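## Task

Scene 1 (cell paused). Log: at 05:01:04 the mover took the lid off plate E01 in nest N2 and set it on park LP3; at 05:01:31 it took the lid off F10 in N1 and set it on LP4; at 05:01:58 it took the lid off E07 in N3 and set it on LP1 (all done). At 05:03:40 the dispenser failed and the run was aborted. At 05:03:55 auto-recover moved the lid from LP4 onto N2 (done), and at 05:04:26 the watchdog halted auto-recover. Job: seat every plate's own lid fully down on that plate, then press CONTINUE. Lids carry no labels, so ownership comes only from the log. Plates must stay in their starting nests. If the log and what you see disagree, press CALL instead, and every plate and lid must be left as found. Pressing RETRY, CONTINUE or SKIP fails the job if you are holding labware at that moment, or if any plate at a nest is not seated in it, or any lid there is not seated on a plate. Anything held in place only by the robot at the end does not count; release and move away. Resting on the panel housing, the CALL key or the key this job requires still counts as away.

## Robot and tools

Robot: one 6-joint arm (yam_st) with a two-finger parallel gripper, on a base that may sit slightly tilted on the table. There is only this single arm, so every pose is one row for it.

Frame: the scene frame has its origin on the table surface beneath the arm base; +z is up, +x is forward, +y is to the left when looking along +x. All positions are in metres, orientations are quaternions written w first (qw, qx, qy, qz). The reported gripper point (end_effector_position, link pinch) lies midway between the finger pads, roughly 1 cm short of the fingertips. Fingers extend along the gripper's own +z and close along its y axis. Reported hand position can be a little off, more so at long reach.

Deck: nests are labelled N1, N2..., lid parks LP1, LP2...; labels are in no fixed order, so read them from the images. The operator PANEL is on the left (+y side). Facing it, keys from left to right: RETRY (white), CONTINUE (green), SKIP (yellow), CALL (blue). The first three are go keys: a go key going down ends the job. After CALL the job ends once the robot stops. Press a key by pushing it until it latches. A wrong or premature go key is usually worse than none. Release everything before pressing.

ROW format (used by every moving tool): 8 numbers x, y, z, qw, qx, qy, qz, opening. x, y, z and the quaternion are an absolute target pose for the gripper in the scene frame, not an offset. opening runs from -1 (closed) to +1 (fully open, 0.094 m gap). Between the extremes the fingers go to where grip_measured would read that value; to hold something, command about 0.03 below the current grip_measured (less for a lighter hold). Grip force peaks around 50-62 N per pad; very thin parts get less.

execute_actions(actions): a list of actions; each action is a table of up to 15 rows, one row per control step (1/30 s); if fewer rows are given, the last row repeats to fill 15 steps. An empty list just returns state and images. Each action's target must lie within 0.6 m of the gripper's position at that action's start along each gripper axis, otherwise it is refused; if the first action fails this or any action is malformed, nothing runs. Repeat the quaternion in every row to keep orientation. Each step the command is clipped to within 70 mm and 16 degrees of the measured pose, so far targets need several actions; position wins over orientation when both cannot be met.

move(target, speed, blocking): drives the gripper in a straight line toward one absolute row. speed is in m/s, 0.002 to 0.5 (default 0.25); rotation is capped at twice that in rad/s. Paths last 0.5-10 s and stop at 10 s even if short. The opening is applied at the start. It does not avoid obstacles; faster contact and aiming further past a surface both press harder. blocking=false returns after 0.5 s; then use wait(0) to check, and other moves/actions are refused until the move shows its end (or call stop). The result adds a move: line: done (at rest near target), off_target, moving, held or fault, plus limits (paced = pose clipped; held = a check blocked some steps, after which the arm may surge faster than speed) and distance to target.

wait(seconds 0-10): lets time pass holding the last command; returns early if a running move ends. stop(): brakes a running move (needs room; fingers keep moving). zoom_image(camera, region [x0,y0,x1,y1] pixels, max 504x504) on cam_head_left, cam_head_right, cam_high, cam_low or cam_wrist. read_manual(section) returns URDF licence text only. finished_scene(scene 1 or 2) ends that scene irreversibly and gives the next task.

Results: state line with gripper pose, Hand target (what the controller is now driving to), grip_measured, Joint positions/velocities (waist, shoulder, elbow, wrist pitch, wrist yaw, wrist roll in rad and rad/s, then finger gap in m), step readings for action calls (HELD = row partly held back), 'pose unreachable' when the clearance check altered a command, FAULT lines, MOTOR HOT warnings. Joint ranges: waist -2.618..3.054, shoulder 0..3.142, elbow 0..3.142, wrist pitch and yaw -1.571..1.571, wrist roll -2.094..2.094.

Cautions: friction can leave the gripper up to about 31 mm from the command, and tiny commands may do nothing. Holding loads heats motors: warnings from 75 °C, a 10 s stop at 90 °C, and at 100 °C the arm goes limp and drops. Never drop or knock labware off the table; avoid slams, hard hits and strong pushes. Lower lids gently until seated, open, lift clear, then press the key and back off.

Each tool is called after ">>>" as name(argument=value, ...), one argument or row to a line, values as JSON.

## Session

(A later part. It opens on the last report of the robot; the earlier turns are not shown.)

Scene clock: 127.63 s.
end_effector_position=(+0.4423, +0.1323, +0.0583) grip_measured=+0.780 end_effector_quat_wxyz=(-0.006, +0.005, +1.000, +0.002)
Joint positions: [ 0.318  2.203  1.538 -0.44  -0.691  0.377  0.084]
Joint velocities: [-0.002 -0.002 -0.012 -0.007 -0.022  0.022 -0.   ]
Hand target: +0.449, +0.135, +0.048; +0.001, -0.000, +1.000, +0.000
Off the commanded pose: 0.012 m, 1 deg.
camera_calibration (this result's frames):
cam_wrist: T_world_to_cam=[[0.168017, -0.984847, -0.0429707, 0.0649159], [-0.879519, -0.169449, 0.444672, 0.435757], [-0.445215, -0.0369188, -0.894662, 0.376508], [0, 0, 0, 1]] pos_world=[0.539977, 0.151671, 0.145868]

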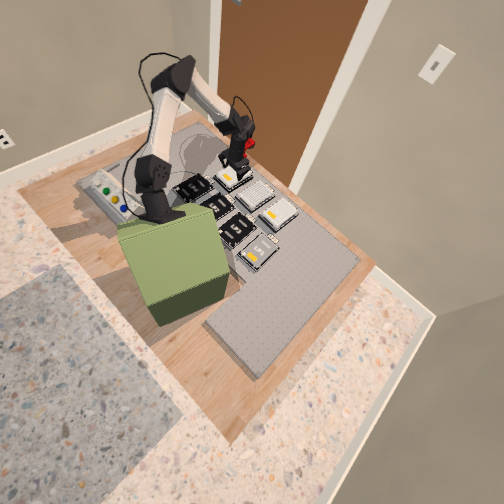

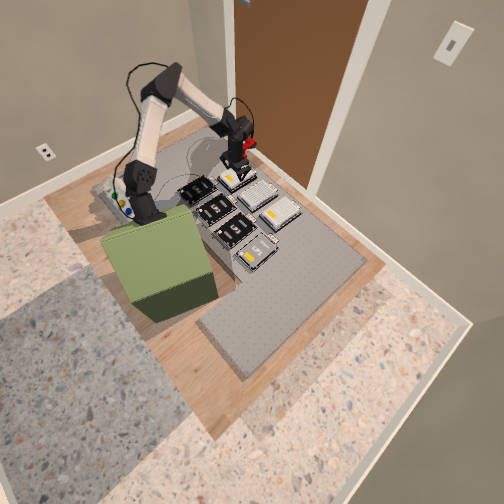

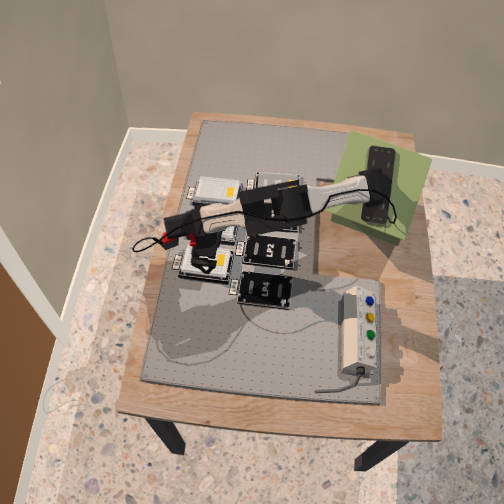

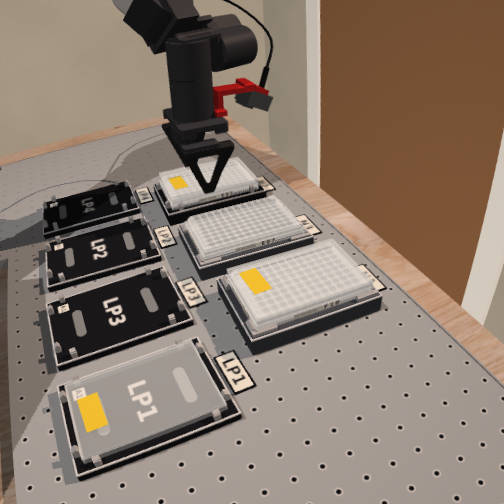

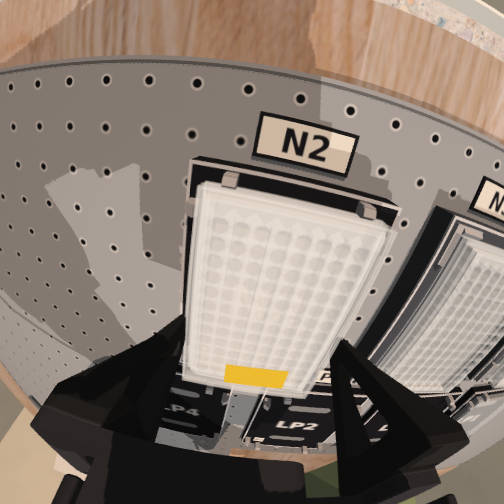

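>>> execute_actions(
  actions=[
    [[0.449,0.1345,0.050,0,0,1,0,0.78],[0.449,0.1345,0.051,0,0,1,0,0.80],[0.449,0.1345,0.052,0,0,1,0,0.83],[0.449,0.1345,0.053,0,0,1,0,0.86],[0.449,0.1345,0.054,0,0,1,0,0.90],[0.449,0.1345,0.055,0,0,1,0,0.95],[0.449,0.1345,0.056,0,0,1,0,1],[0.449,0.1345,0.058,0,0,1,0,1],[0.449,0.1345,0.062,0,0,1,0,1],[0.449,0.1345,0.068,0,0,1,0,1],[0.449,0.1345,0.075,0,0,1,0,1],[0.449,0.1345,0.082,0,0,1,0,1],[0.449,0.1345,0.089,0,0,1,0,1],[0.449,0.1345,0.096,0,0,1,0,1],[0.449,0.1345,0.103,0,0,1,0,1]],
    [[0.449,0.1345,0.110,0,0,1,0,1],[0.44,0.12,0.117,0,0,1,0,1],[0.43,0.10,0.12,0,0,1,0,1],[0.42,0.08,0.12,0,0,1,0,1],[0.41,0.06,0.12,0,0,1,0,1],[0.40,0.04,0.12,0,0,1,0,1],[0.39,0.02,0.12,0,0,1,0,1],[0.38,0.0,0.12,0,0,1,0,1],[0.37,-0.02,0.12,0,0,1,0,1],[0.36,-0.04,0.12,0,0,1,0,1],[0.35,-0.06,0.12,0,0,1,0,1],[0.34,-0.08,0.12,0,0,1,0,1],[0.33,-0.10,0.12,0,0,1,0,1],[0.32,-0.12,0.12,0,0,1,0,1],[0.31,-0.14,0.12,0,0,1,0,1]],
    [[0.30,-0.155,0.115,-0.0,-0.01,1,0,1],[0.29,-0.17,0.11,0,-0.02,1,0,1],[0.28,-0.185,0.105,0,-0.03,1,0,1],[0.27,-0.198,0.10,0,-0.03,1,0,1],[0.262,-0.207,0.095,0,-0.03,1,0,1],[0.26,-0.207,0.09,0,-0.03,1,0,1]],
  ],
)

Scene clock: 129.83 s.
end_effector_position=(+0.2331, -0.1992, +0.0849) grip_measured=+1.000 end_effector_quat_wxyz=(-0.022, +0.025, +0.999, +0.007)
Joint positions: [-0.416  2.742  1.155 -0.269 -0.772 -0.619  0.094]
Joint velocities: [-0.007 -0.002  0.305 -0.037 -0.081 -0.344  0.   ]
Hand target: +0.258, -0.206, +0.091; -0.000, -0.029, +1.000, -0.001
Off the commanded pose: 0.028 m, 7 deg.
Step readings (end_effector_position; steps 1 to 15: 1st action; 16 to 30: 2nd action; 31 to 45: 3rd action):
0: (+0.4423, +0.1323, +0.0583)
1: (+0.4423, +0.1323, +0.0583)
2: (+0.4423, +0.1323, +0.0583)
4: (+0.4423, +0.1322, +0.0583)
8: (+0.4426, +0.1319, +0.0583)
15: (+0.4421, +0.1305, +0.0731)
16: (+0.4437, +0.1303, +0.0800)
17: (+0.4461, +0.1302, +0.0882)
19: (+0.4470, +0.1232, +0.1060)
23: (+0.4265, +0.0700, +0.1270)
30: (+0.3565, -0.0470, +0.1314)
31: (+0.3468, -0.0639, +0.1311)
32: (+0.3374, -0.0809, +0.1303)
34: (+0.3183, -0.1137, +0.1268)
38: (+0.2707, -0.1705, +0.1082)
45: end_effector_position above
camera_calibration (this result's frames):
cam_wrist: T_world_to_cam=[[0.127637, -0.99016, -0.0573716, -0.215602], [-0.871413, -0.139578, 0.470273, 0.185678], [-0.473654, -0.0100296, -0.880654, 0.305725], [0, 0, 0, 1]] pos_world=[0.334129, -0.184498, 0.169549]

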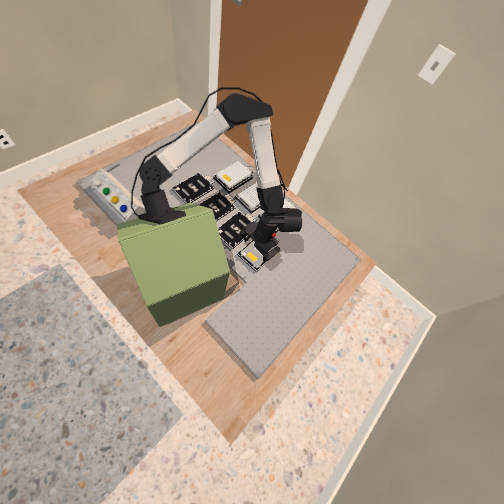

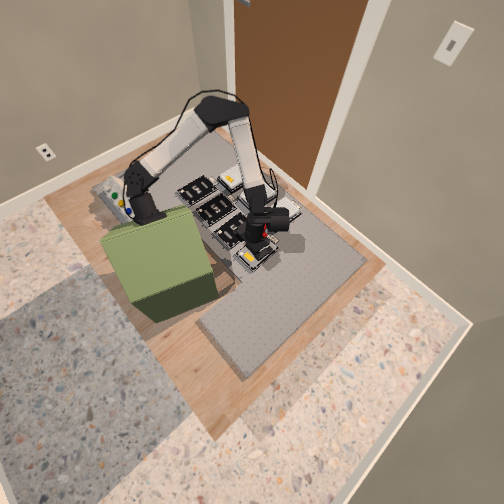

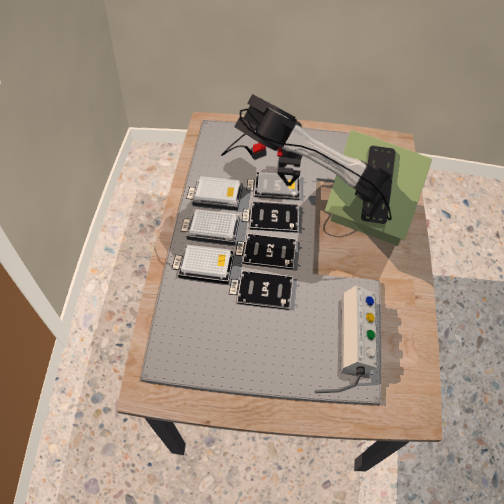

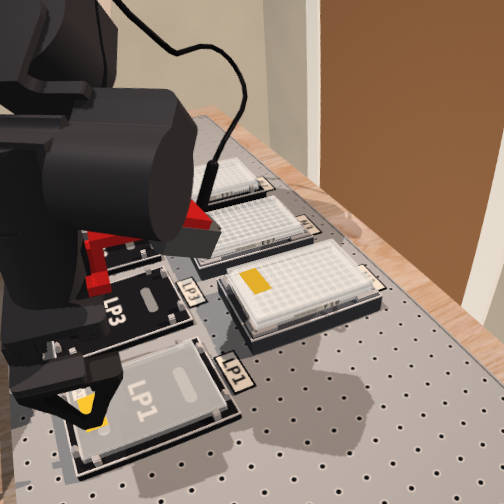

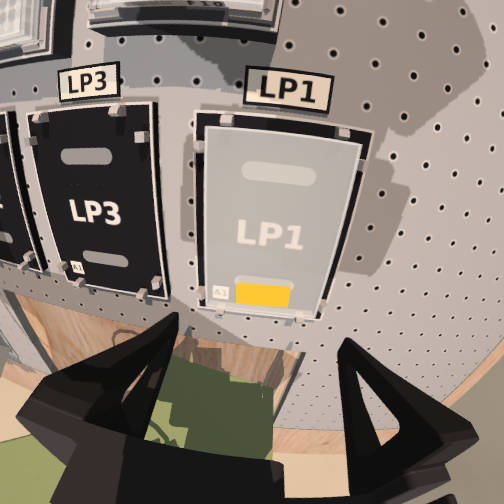

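>>> execute_actions(
  actions=[
    [[0.262,-0.207,0.085,0,-0.03,1,0,1]],
    [[0.262,-0.207,0.085,0,-0.03,1,0,1]],
  ],
)

Scene clock: 131.20 s.
end_effector_position=(+0.2450, -0.2032, +0.0867) grip_measured=+1.000 end_effector_quat_wxyz=(-0.009, -0.010, +1.000, +0.006)
Joint positions: [-0.416  2.742  1.181 -0.264 -0.783 -0.668  0.094]
Joint velocities: [-0.007 -0.002 -0.002  0.022 -0.037  0.022  0.   ]
Hand target: +0.262, -0.206, +0.086; +0.000, -0.030, +1.000, +0.000
Off the commanded pose: 0.018 m, 3 deg.
Step readings (end_effector_position; steps 1 to 15: 1st action; 16 to 30: 2nd action):
0: (+0.2443, -0.2039, +0.0867)
1: (+0.2444, -0.2038, +0.0867)
2: (+0.2445, -0.2037, +0.0867)
4: (+0.2446, -0.2035, +0.0867)
8: (+0.2448, -0.2033, +0.0867)
15: (+0.2449, -0.2032, +0.0867)
16: (+0.2449, -0.2032, +0.0867)
17: (+0.2450, -0.2032, +0.0867)
19: (+0.2450, -0.2032, +0.0867)
23: (+0.2450, -0.2032, +0.0867)
30: end_effector_position above
camera_calibration (this result's frames):
cam_wrist: T_world_to_cam=[[0.19823, -0.978853, -0.05052, -0.236595], [-0.870929, -0.199551, 0.449068, 0.184134], [-0.449653, -0.0450194, -0.892068, 0.300932], [0, 0, 0, 1]] pos_world=[0.342582, -0.1813, 0.17381]

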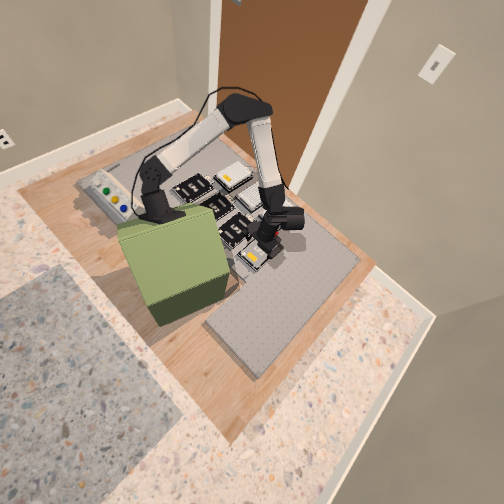

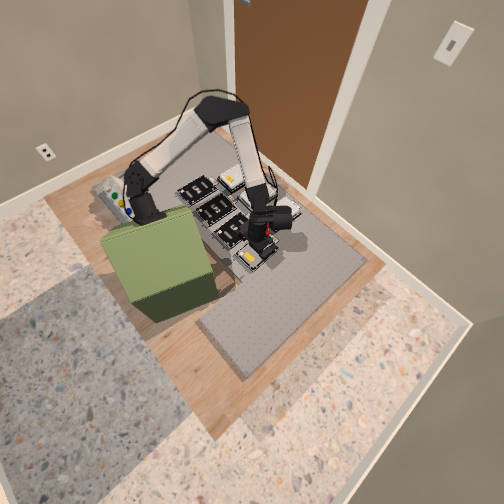

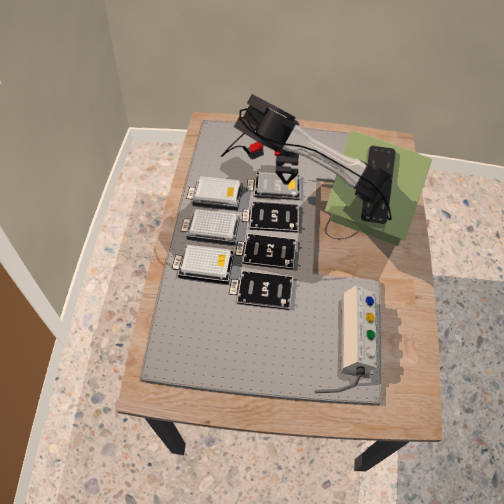

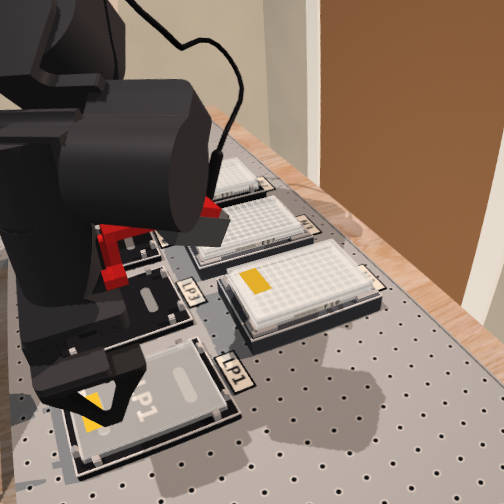

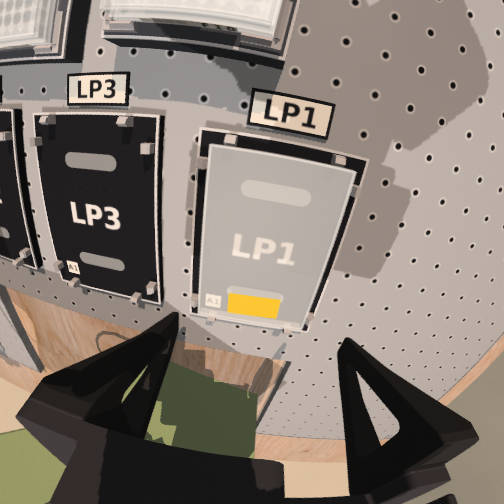

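>>> zoom_image(
  camera="cam_wrist",
  region=[180, 120, 400, 340],
)

Region (180, 120, 400, 340) of cam_wrist's 504x504 image, scaled by 2.291, with more detail than that image has.

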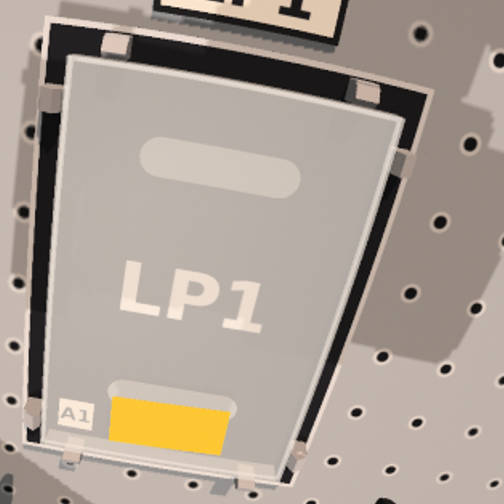

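>>> execute_actions(
  actions=[
    [[0.262,-0.203,0.090,0,-0.022,1,0,1],[0.262,-0.203,0.096,0,-0.022,1,0,1],[0.262,-0.203,0.102,0,-0.022,1,0,1],[0.262,-0.203,0.108,0,-0.022,1,0,1],[0.262,-0.203,0.114,0,-0.022,1,0,1],[0.262,-0.203,0.120,0,-0.022,1,0,1],[0.262,-0.203,0.120,0,-0.022,1,0,1],[0.26,-0.203,0.116,0,-0.022,1,0,1],[0.258,-0.203,0.112,0,-0.022,1,0,1],[0.256,-0.203,0.108,0,-0.022,1,0,1],[0.256,-0.203,0.104,0,-0.022,1,0,1],[0.256,-0.203,0.100,0,-0.022,1,0,1],[0.256,-0.203,0.096,0,-0.022,1,0,1],[0.256,-0.203,0.092,0,-0.022,1,0,1],[0.256,-0.203,0.088,0,-0.022,1,0,1]],
    [[0.256,-0.203,0.084,0,-0.022,1,0,1],[0.256,-0.203,0.080,0,-0.022,1,0,1],[0.256,-0.203,0.076,0,-0.022,1,0,1],[0.256,-0.203,0.072,0,-0.022,1,0,1],[0.256,-0.203,0.068,0,-0.022,1,0,1],[0.256,-0.203,0.064,0,-0.022,1,0,1],[0.256,-0.203,0.060,0,-0.022,1,0,1],[0.256,-0.203,0.056,0,-0.022,1,0,1],[0.256,-0.203,0.052,0,-0.022,1,0,1]],
  ],
)

Scene clock: 133.93 s.
end_effector_position=(+0.2492, -0.1997, +0.0564) grip_measured=+1.000 end_effector_quat_wxyz=(-0.011, -0.018, +1.000, +0.003)
Joint positions: [-0.331  2.793  1.181 -0.128 -0.795 -0.565  0.094]
Joint velocities: [ 0.007 -0.002  0.017  0.125 -0.022  0.11   0.   ]
Hand target: +0.256, -0.203, +0.052; -0.001, -0.022, +1.000, +0.000
Off the commanded pose: 0.009 m, 1 deg.
Step readings (end_effector_position; steps 1 to 15: 1st action; 16 to 30: 2nd action):
0: (+0.2450, -0.2032, +0.0867)
1: (+0.2450, -0.2032, +0.0867)
2: (+0.2453, -0.2030, +0.0871)
4: (+0.2465, -0.2010, +0.0898)
8: (+0.2540, -0.2001, +0.1062)
15: (+0.2572, -0.2022, +0.1048)
16: (+0.2573, -0.2022, +0.1017)
17: (+0.2569, -0.2020, +0.0981)
19: (+0.2553, -0.2010, +0.0894)
23: (+0.2504, -0.1991, +0.0709)
30: end_effector_position above
camera_calibration (this result's frames):
cam_wrist: T_world_to_cam=[[0.213442, -0.97589, -0.0456261, -0.23905], [-0.866473, -0.210671, 0.452595, 0.198565], [-0.451295, -0.057069, -0.890548, 0.273869], [0, 0, 0, 1]] pos_world=[0.34667, -0.175825, 0.143117]

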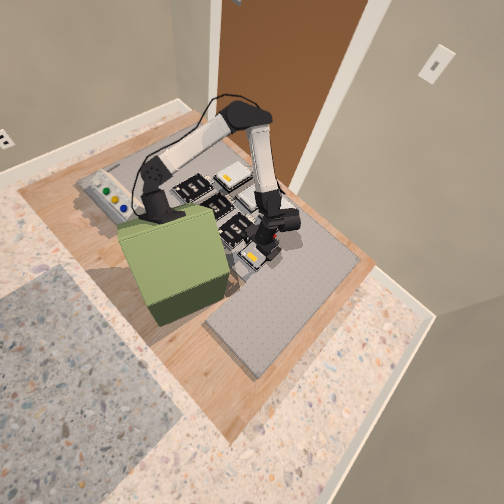

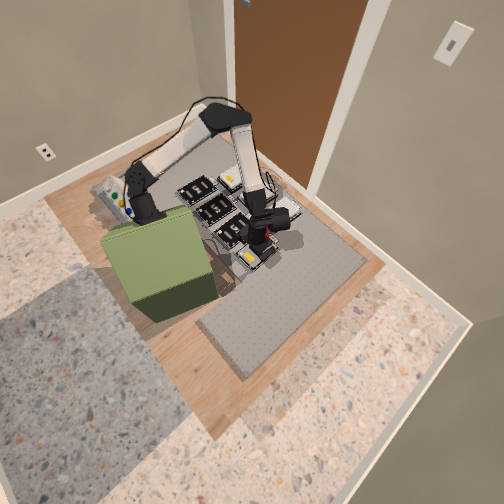

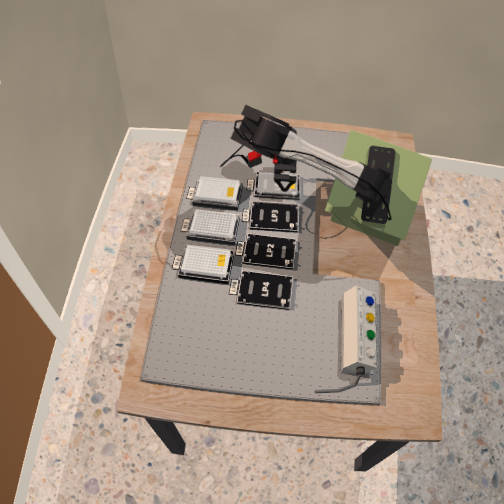

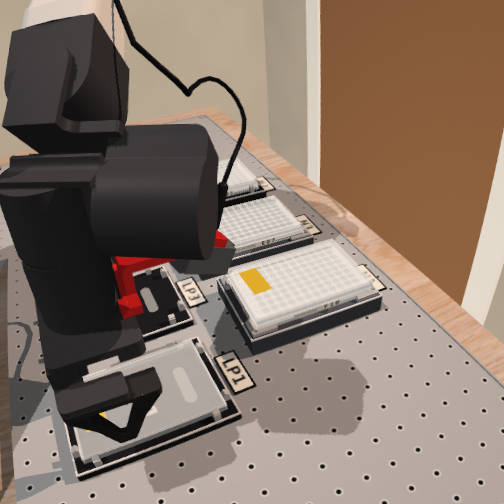

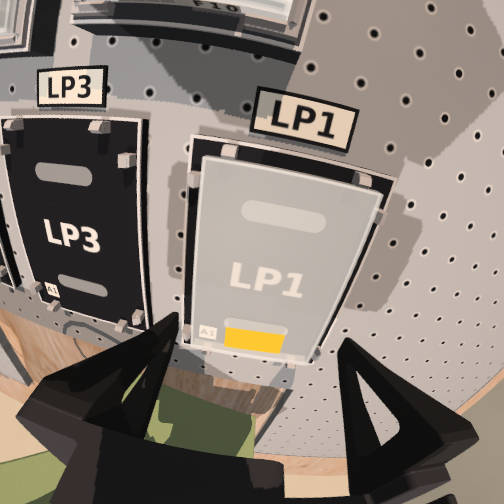

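>>> execute_actions(
  actions=[
    [[0.258,-0.204,0.056,0,-0.022,1,0,1],[0.260,-0.204,0.058,0,-0.022,1,0,1],[0.262,-0.204,0.06,0,-0.022,1,0,1],[0.264,-0.204,0.06,0,-0.022,1,0,1],[0.266,-0.204,0.06,0,-0.022,1,0,1],[0.268,-0.204,0.06,0,-0.022,1,0,1],[0.270,-0.204,0.06,0,-0.022,1,0,1],[0.272,-0.204,0.06,0,-0.022,1,0,1]],
  ],
)

Scene clock: 134.93 s.
end_effector_position=(+0.2632, -0.2046, +0.0587) grip_measured=+1.000 end_effector_quat_wxyz=(-0.002, -0.020, +1.000, -0.002)
Joint positions: [-0.331  2.793  1.218 -0.136 -0.796 -0.548  0.094]
Joint velocities: [ 0.002 -0.017  0.002 -0.007  0.125  0.037  0.   ]
Hand target: +0.272, -0.204, +0.060; +0.000, -0.022, +1.000, -0.000
Off the commanded pose: 0.009 m, 0 deg.
Step readings (end_effector_position):
0: (+0.2539, -0.2022, +0.0564)
1: (+0.2539, -0.2022, +0.0564)
2: (+0.2537, -0.2021, +0.0564)
4: (+0.2528, -0.2016, +0.0564)
8: (+0.2550, -0.2017, +0.0573)
15: end_effector_position above
camera_calibration (this result's frames):
cam_wrist: T_world_to_cam=[[0.218356, -0.97532, -0.0327269, -0.248661], [-0.873782, -0.210336, 0.438478, 0.211483], [-0.43454, -0.0671479, -0.898146, 0.275888], [0, 0, 0, 1]] pos_world=[0.358971, -0.179517, 0.146919]

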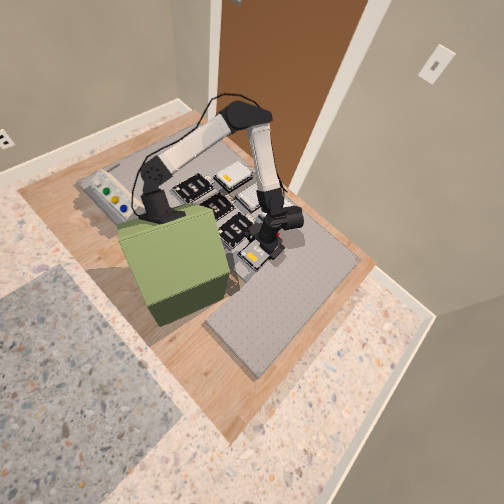

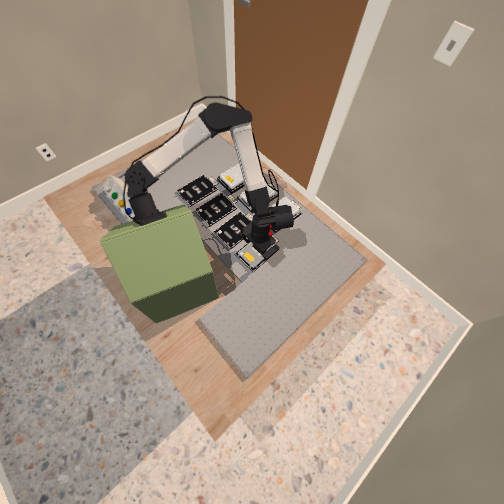

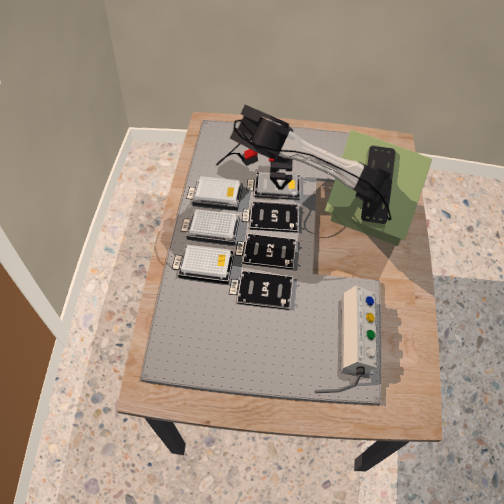

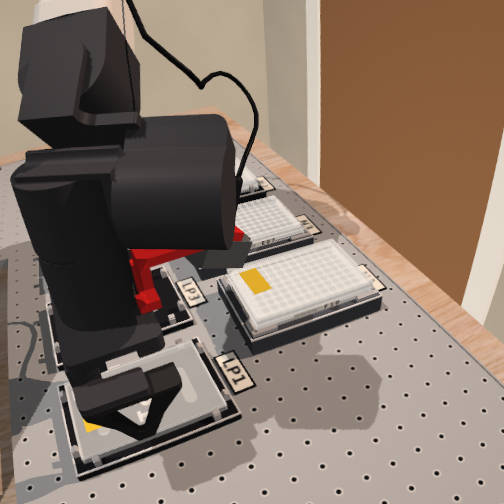

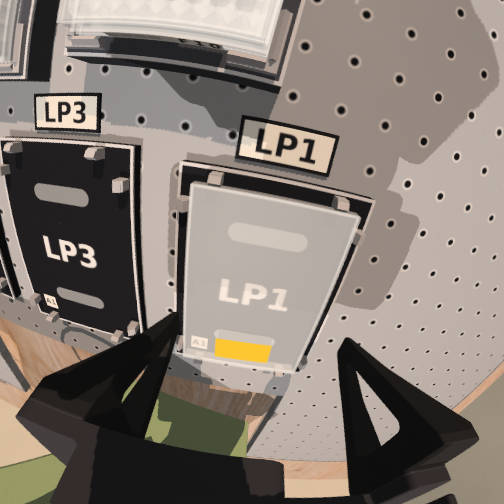

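>>> execute_actions(
  actions=[
    [[0.272,-0.204,0.057,0,-0.022,1,0,1],[0.272,-0.204,0.054,0,-0.022,1,0,1],[0.272,-0.204,0.051,0,-0.022,1,0,1],[0.272,-0.204,0.048,0,-0.022,1,0,1],[0.272,-0.204,0.045,0,-0.022,1,0,1],[0.272,-0.204,0.042,0,-0.022,1,0,1],[0.272,-0.204,0.040,0,-0.022,1,0,1]],
    [[0.272,-0.204,0.040,0,-0.022,1,0,1]],
  ],
)

Scene clock: 136.63 s.
end_effector_position=(+0.2624, -0.2002, +0.0448) grip_measured=+1.000 end_effector_quat_wxyz=(-0.007, -0.012, +1.000, +0.000)
Joint positions: [-0.292  2.815  1.218 -0.09  -0.8   -0.486  0.094]
Joint velocities: [ 0.012 -0.012  0.002  0.037 -0.022 -0.037  0.   ]
Hand target: +0.272, -0.204, +0.040; +0.000, -0.022, +1.000, -0.000
Off the commanded pose: 0.011 m, 1 deg.
Step readings (end_effector_position; steps 1 to 15: 1st action; 16 to 30: 2nd action):
0: (+0.2620, -0.2039, +0.0587)
1: (+0.2620, -0.2039, +0.0587)
2: (+0.2620, -0.2039, +0.0587)
4: (+0.2626, -0.2034, +0.0579)
8: (+0.2641, -0.2003, +0.0509)
15: (+0.2611, -0.1995, +0.0448)
16: (+0.2614, -0.1997, +0.0448)
17: (+0.2617, -0.1998, +0.0448)
19: (+0.2619, -0.1999, +0.0448)
23: (+0.2622, -0.2001, +0.0448)
30: end_effector_position above
camera_calibration (this result's frames):
cam_wrist: T_world_to_cam=[[0.201847, -0.978627, -0.0393395, -0.24065], [-0.872713, -0.197943, 0.446307, 0.219663], [-0.444555, -0.0557537, -0.894015, 0.2681], [0, 0, 0, 1]] pos_world=[0.359463, -0.177079, 0.132181]

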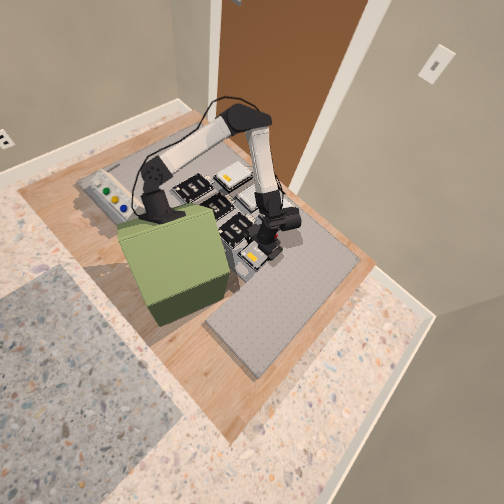

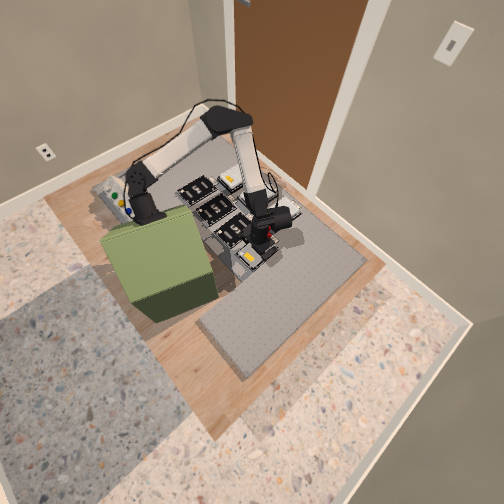

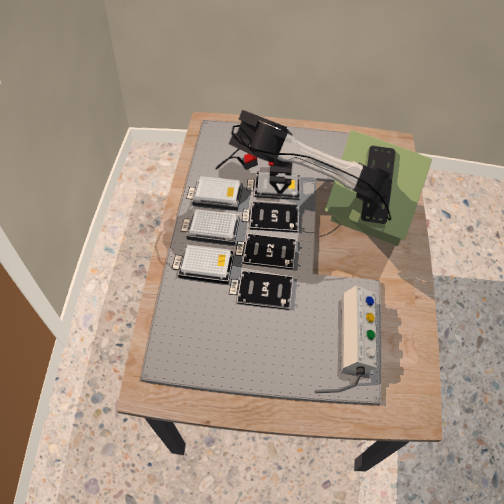

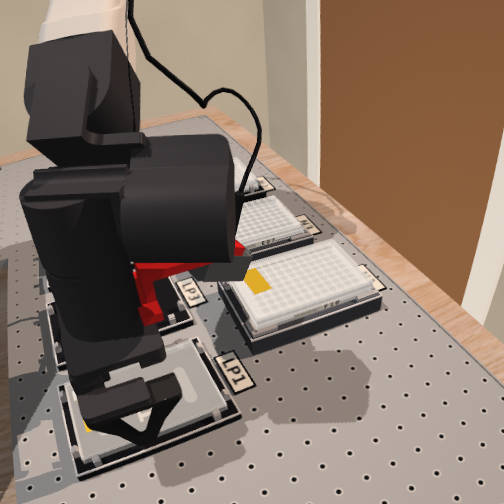

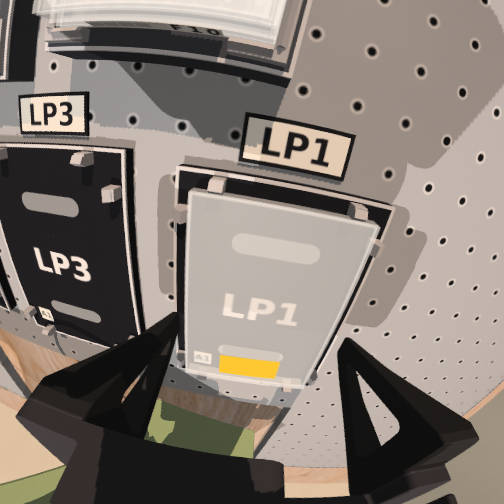

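>>> zoom_image(
  camera="cam_wrist",
  region=[140, 270, 380, 430],
)

Region (140, 270, 380, 430) of cam_wrist's 504x504 image, scaled by 2.100, with more detail than that image has.

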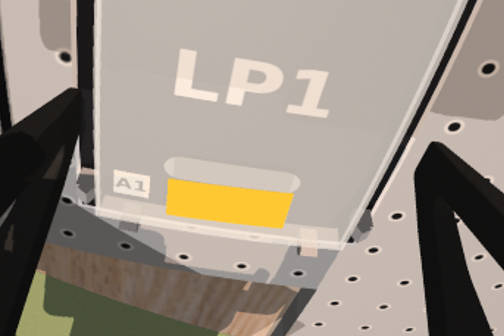

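>>> execute_actions(
  actions=[
    [[0.272,-0.205,0.040,0,-0.022,1,0,1],[0.272,-0.206,0.040,0,-0.022,1,0,1],[0.272,-0.207,0.040,0,-0.022,1,0,1],[0.272,-0.208,0.040,0,-0.022,1,0,1],[0.272,-0.208,0.038,0,-0.022,1,0,1],[0.272,-0.208,0.036,0,-0.022,1,0,1],[0.272,-0.208,0.034,0,-0.022,1,0,1],[0.272,-0.208,0.032,0,-0.022,1,0,1],[0.272,-0.208,0.030,0,-0.022,1,0,1]],
  ],
)

Scene clock: 138.13 s.
end_effector_position=(+0.2689, -0.2061, +0.0413) grip_measured=+1.000 end_effector_quat_wxyz=(+0.001, -0.014, +1.000, -0.001)
Joint positions: [-0.291  2.838  1.249 -0.077 -0.805 -0.476  0.094]
Joint velocities: [ 0.002  0.007 -0.022  0.051 -0.037 -0.007  0.   ]
Hand target: +0.272, -0.208, +0.030; +0.000, -0.022, +1.000, +0.000
Off the commanded pose: 0.012 m, 1 deg.
Step readings (end_effector_position):
0: (+0.2625, -0.2002, +0.0448)
1: (+0.2625, -0.2002, +0.0448)
2: (+0.2631, -0.2004, +0.0449)
4: (+0.2656, -0.2022, +0.0444)
8: (+0.2691, -0.2057, +0.0427)
15: end_effector_position above
camera_calibration (this result's frames):
cam_wrist: T_world_to_cam=[[0.207514, -0.977625, -0.034446, -0.249351], [-0.87826, -0.201699, 0.433562, 0.226939], [-0.430809, -0.0597177, -0.900465, 0.263229], [0, 0, 0, 1]] pos_world=[0.364457, -0.182279, 0.130047]

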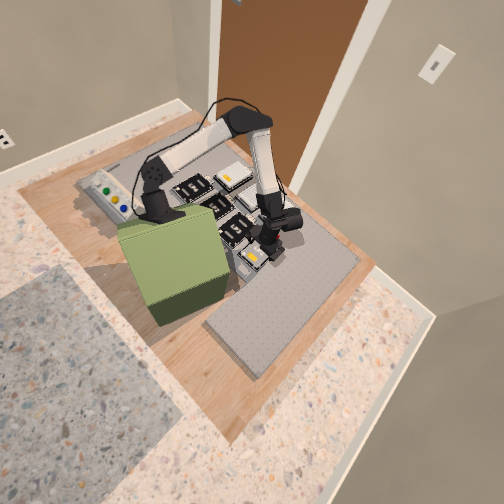

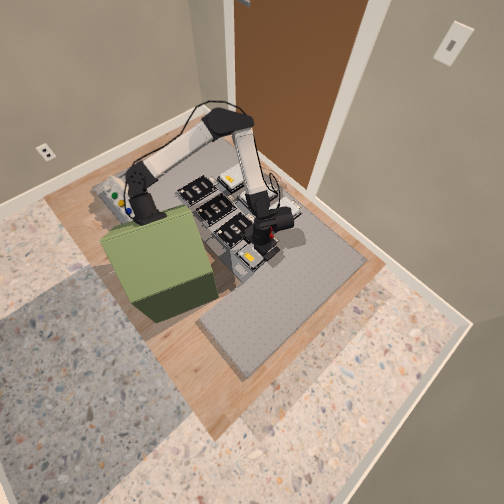

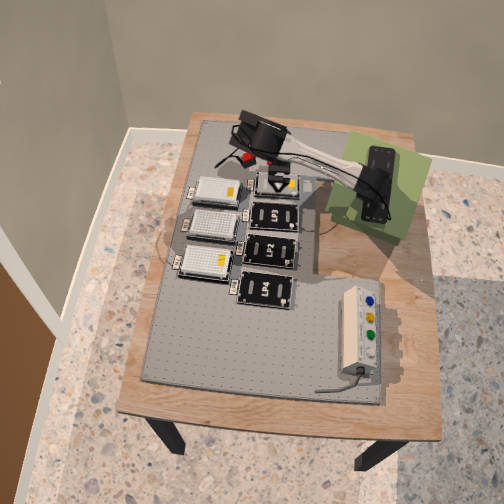

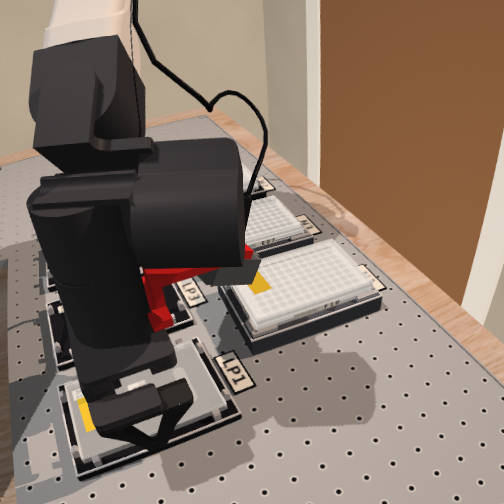

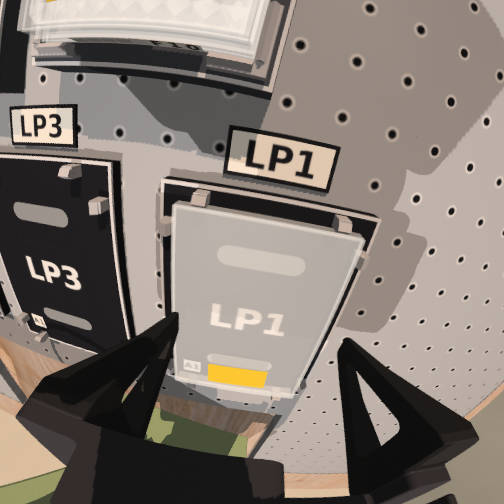

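>>> execute_actions(
  actions=[
    [[0.272,-0.208,0.040,0,-0.022,1,0,1],[0.272,-0.208,0.046,0,-0.022,1,0,1],[0.272,-0.208,0.052,0,-0.022,1,0,1],[0.272,-0.207,0.058,0,-0.022,1,0,1],[0.272,-0.205,0.062,0,-0.022,1,0,1],[0.272,-0.203,0.062,0,-0.022,1,0,1],[0.272,-0.201,0.062,0,-0.022,1,0,1],[0.272,-0.199,0.062,0,-0.022,1,0,1],[0.272,-0.197,0.062,0,-0.022,1,0,1],[0.272,-0.196,0.062,0,-0.022,1,0,1]],
  ],
)

Scene clock: 139.60 s.
end_effector_position=(+0.2861, -0.2028, +0.0626) grip_measured=+1.000 end_effector_quat_wxyz=(+0.014, -0.033, +0.999, -0.006)
Joint positions: [-0.316  2.771  1.249 -0.13  -0.805 -0.521  0.094]
Joint velocities: [-0.017  0.007 -0.007 -0.037 -0.081  0.022  0.   ]
Hand target: +0.272, -0.196, +0.062; -0.000, -0.022, +1.000, +0.000
Off the commanded pose: 0.016 m, 2 deg.
Step readings (end_effector_position):
0: (+0.2689, -0.2061, +0.0413)
1: (+0.2687, -0.2062, +0.0414)
2: (+0.2685, -0.2063, +0.0417)
4: (+0.2666, -0.2059, +0.0430)
8: (+0.2717, -0.2056, +0.0534)
15: end_effector_position above
camera_calibration (this result's frames):
cam_wrist: T_world_to_cam=[[0.245024, -0.969346, -0.0181963, -0.259113], [-0.881009, -0.23045, 0.413179, 0.22975], [-0.404707, -0.0852075, -0.910468, 0.278018], [0, 0, 0, 1]] pos_world=[0.378417, -0.174535, 0.153484]

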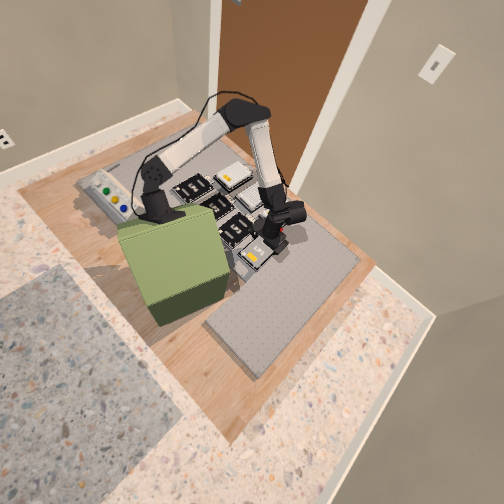

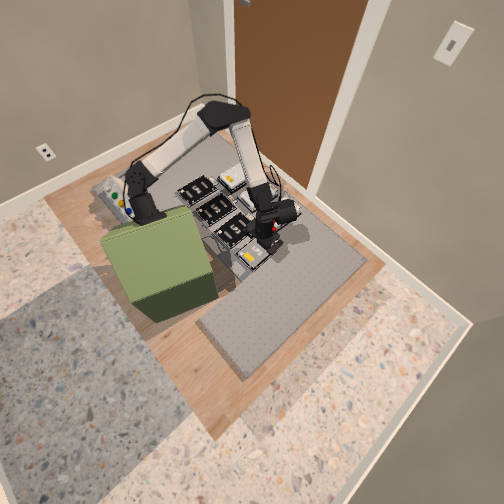

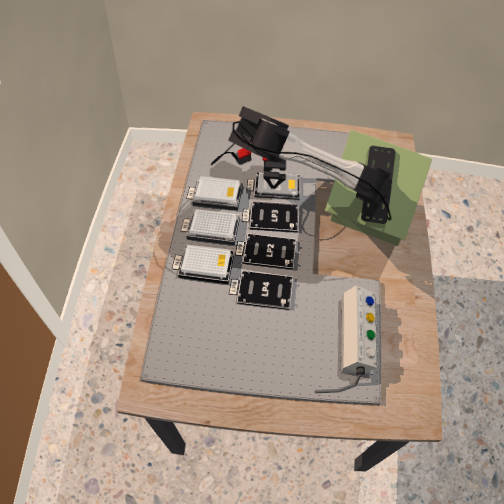

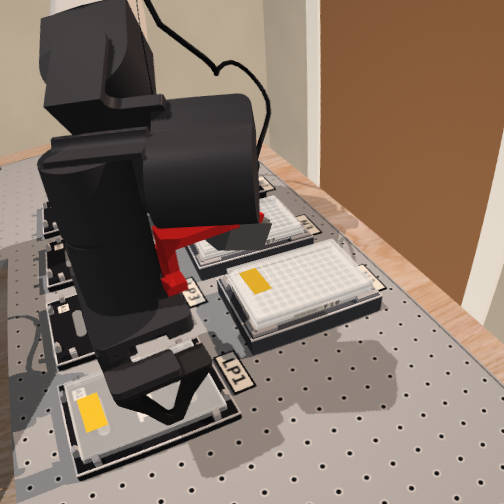

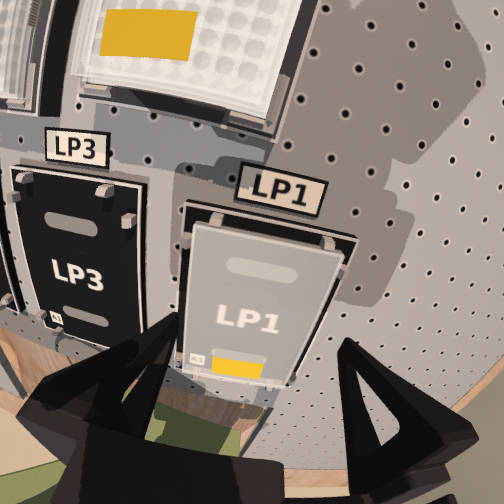

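>>> execute_actions(
  actions=[
    [[0.270,-0.197,0.064,0,-0.022,1,0,1],[0.268,-0.198,0.064,0,-0.022,1,0,1],[0.266,-0.199,0.062,0,-0.022,1,0,1],[0.264,-0.200,0.060,0,-0.022,1,0,1],[0.262,-0.200,0.057,0,-0.022,1,0,1],[0.260,-0.200,0.054,0,-0.022,1,0,1],[0.260,-0.200,0.051,0,-0.022,1,0,1],[0.260,-0.200,0.048,0,-0.022,1,0,1],[0.260,-0.200,0.045,0,-0.022,1,0,1],[0.260,-0.200,0.042,0,-0.022,1,0,1]],
    [[0.260,-0.200,0.042,0,-0.022,1,0,1]],
  ],
)

Scene clock: 141.30 s.
end_effector_position=(+0.2747, -0.2043, +0.0505) grip_measured=+1.000 end_effector_quat_wxyz=(+0.013, -0.031, +0.999, -0.006)
Joint positions: [-0.303  2.802  1.221 -0.058 -0.805 -0.499  0.094]
Joint velocities: [-0.012 -0.002  0.017  0.022  0.037 -0.051  0.   ]
Hand target: +0.260, -0.200, +0.042; -0.000, -0.022, +1.000, -0.000
Off the commanded pose: 0.018 m, 2 deg.
Step readings (end_effector_position; steps 1 to 15: 1st action; 16 to 30: 2nd action):
0: (+0.2857, -0.2026, +0.0625)
1: (+0.2856, -0.2026, +0.0625)
2: (+0.2855, -0.2025, +0.0625)
4: (+0.2832, -0.2018, +0.0621)
8: (+0.2758, -0.2004, +0.0600)
15: (+0.2717, -0.2032, +0.0509)
16: (+0.2720, -0.2032, +0.0505)
17: (+0.2725, -0.2033, +0.0504)
19: (+0.2734, -0.2037, +0.0505)
23: (+0.2742, -0.2041, +0.0505)
30: end_effector_position above
camera_calibration (this result's frames):
cam_wrist: T_world_to_cam=[[0.241118, -0.970327, -0.0180968, -0.257099], [-0.881448, -0.226759, 0.414282, 0.225126], [-0.406092, -0.0839393, -0.909969, 0.26291], [0, 0, 0, 1]] pos_world=[0.367194, -0.176352, 0.141322]

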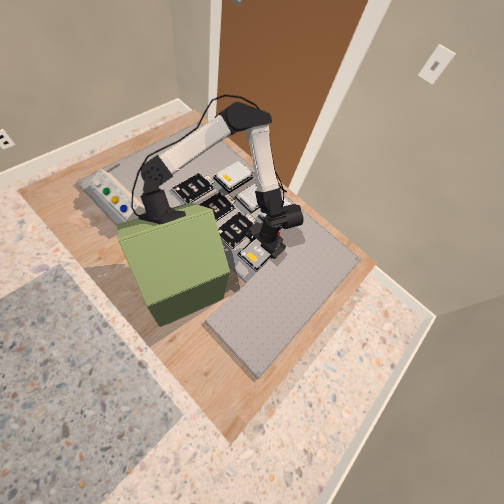

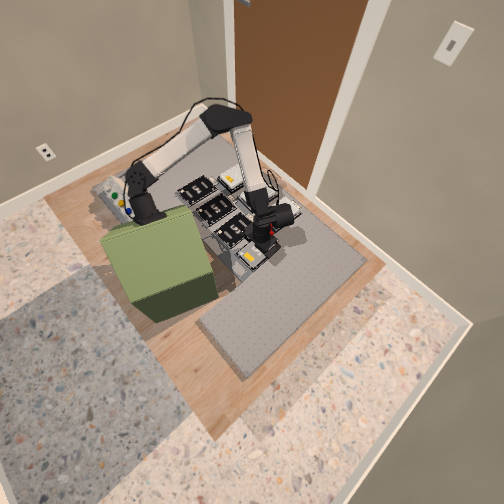

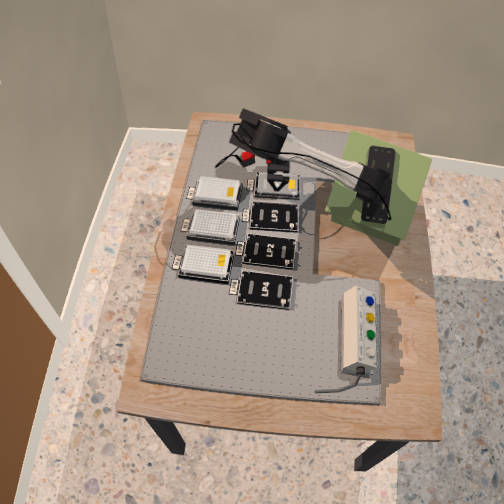

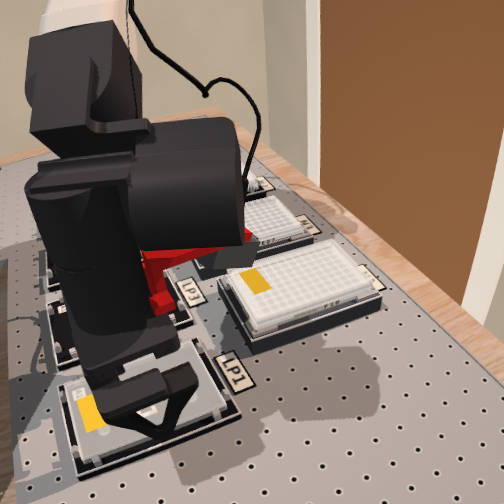

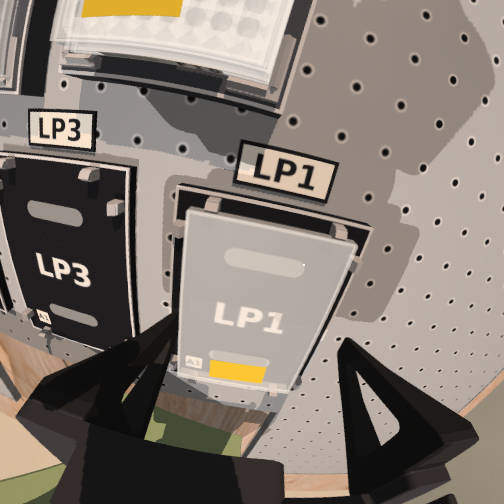

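>>> execute_actions(
  actions=[
    [[0.262,-0.201,0.050,0,-0.022,1,0,1],[0.264,-0.202,0.058,0,-0.022,1,0,1],[0.266,-0.202,0.066,0,-0.022,1,0,1],[0.267,-0.202,0.074,0,-0.022,1,0,1],[0.267,-0.202,0.082,0,-0.022,1,0,1],[0.267,-0.202,0.090,0,-0.022,1,0,1],[0.267,-0.202,0.098,0,-0.022,1,0,1],[0.267,-0.202,0.106,0,-0.022,1,0,1],[0.267,-0.202,0.110,0,-0.022,1,0,1],[0.267,-0.202,0.110,0,-0.022,1,0,1],[0.267,-0.202,0.106,0,-0.022,1,0,1],[0.267,-0.202,0.102,0,-0.022,1,0,1],[0.267,-0.202,0.098,0,-0.022,1,0,1],[0.267,-0.202,0.094,0,-0.022,1,0,1],[0.267,-0.202,0.090,0,-0.022,1,0,1]],
    [[0.267,-0.202,0.086,0,-0.022,1,0,1],[0.267,-0.202,0.082,0,-0.022,1,0,1],[0.267,-0.202,0.078,0,-0.022,1,0,1],[0.267,-0.202,0.074,0,-0.022,1,0,1],[0.267,-0.202,0.070,0,-0.022,1,0,1],[0.267,-0.202,0.066,0,-0.022,1,0,1],[0.267,-0.202,0.062,0,-0.022,1,0,1],[0.267,-0.202,0.058,0,-0.022,1,0,1],[0.267,-0.202,0.054,0,-0.022,1,0,1],[0.267,-0.202,0.050,0,-0.022,1,0,1]],
  ],
)

Scene clock: 143.73 s.
end_effector_position=(+0.2626, -0.1997, +0.0546) grip_measured=+1.000 end_effector_quat_wxyz=(-0.009, -0.020, +1.000, +0.002)
Joint positions: [-0.313  2.794  1.221 -0.144 -0.798 -0.54   0.094]
Joint velocities: [ 0.002  0.012 -0.017  0.154 -0.022  0.168  0.   ]
Hand target: +0.267, -0.202, +0.050; -0.000, -0.022, +1.000, +0.001
Off the commanded pose: 0.007 m, 1 deg.
Step readings (end_effector_position; steps 1 to 15: 1st action; 16 to 30: 2nd action):
0: (+0.2748, -0.2044, +0.0505)
1: (+0.2745, -0.2043, +0.0505)
2: (+0.2736, -0.2040, +0.0507)
4: (+0.2706, -0.2033, +0.0541)
8: (+0.2745, -0.2066, +0.0796)
15: (+0.2805, -0.2082, +0.1053)
16: (+0.2795, -0.2071, +0.1030)
17: (+0.2784, -0.2058, +0.1003)
19: (+0.2761, -0.2036, +0.0931)
23: (+0.2695, -0.2006, +0.0748)
30: end_effector_position above
camera_calibration (this result's frames):
cam_wrist: T_world_to_cam=[[0.218338, -0.974886, -0.0438881, -0.243111], [-0.866886, -0.214411, 0.450042, 0.210501], [-0.448149, -0.0602154, -0.891928, 0.276898], [0, 0, 0, 1]] pos_world=[0.359652, -0.175199, 0.141569]

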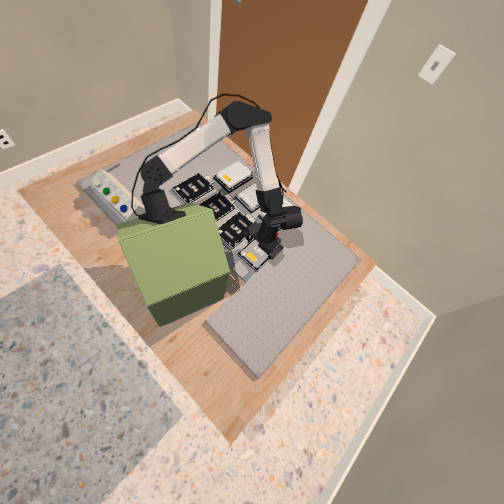

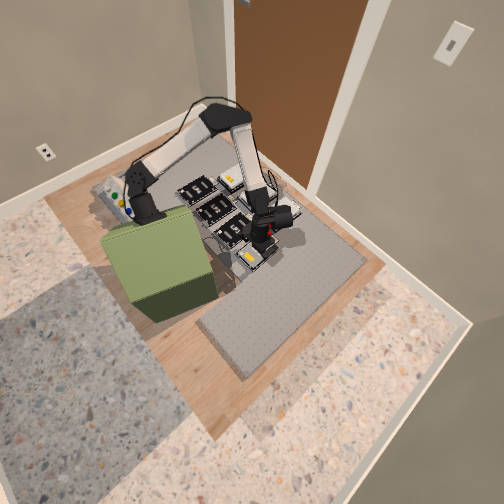

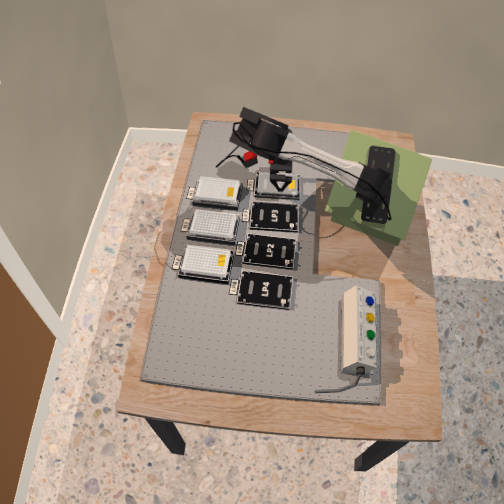

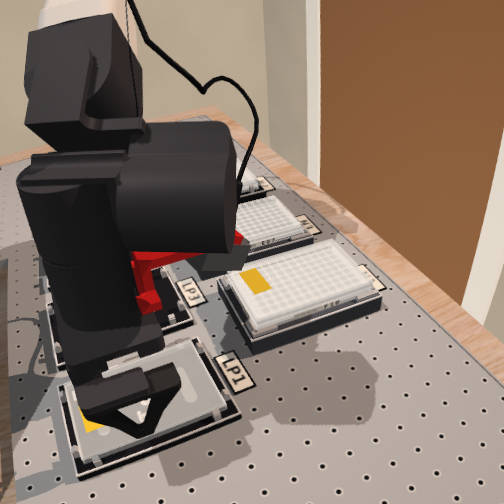

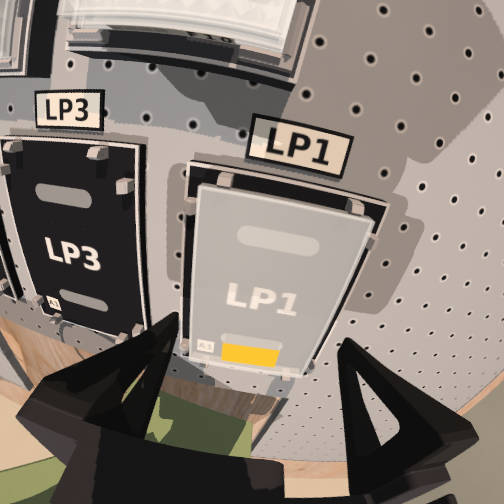

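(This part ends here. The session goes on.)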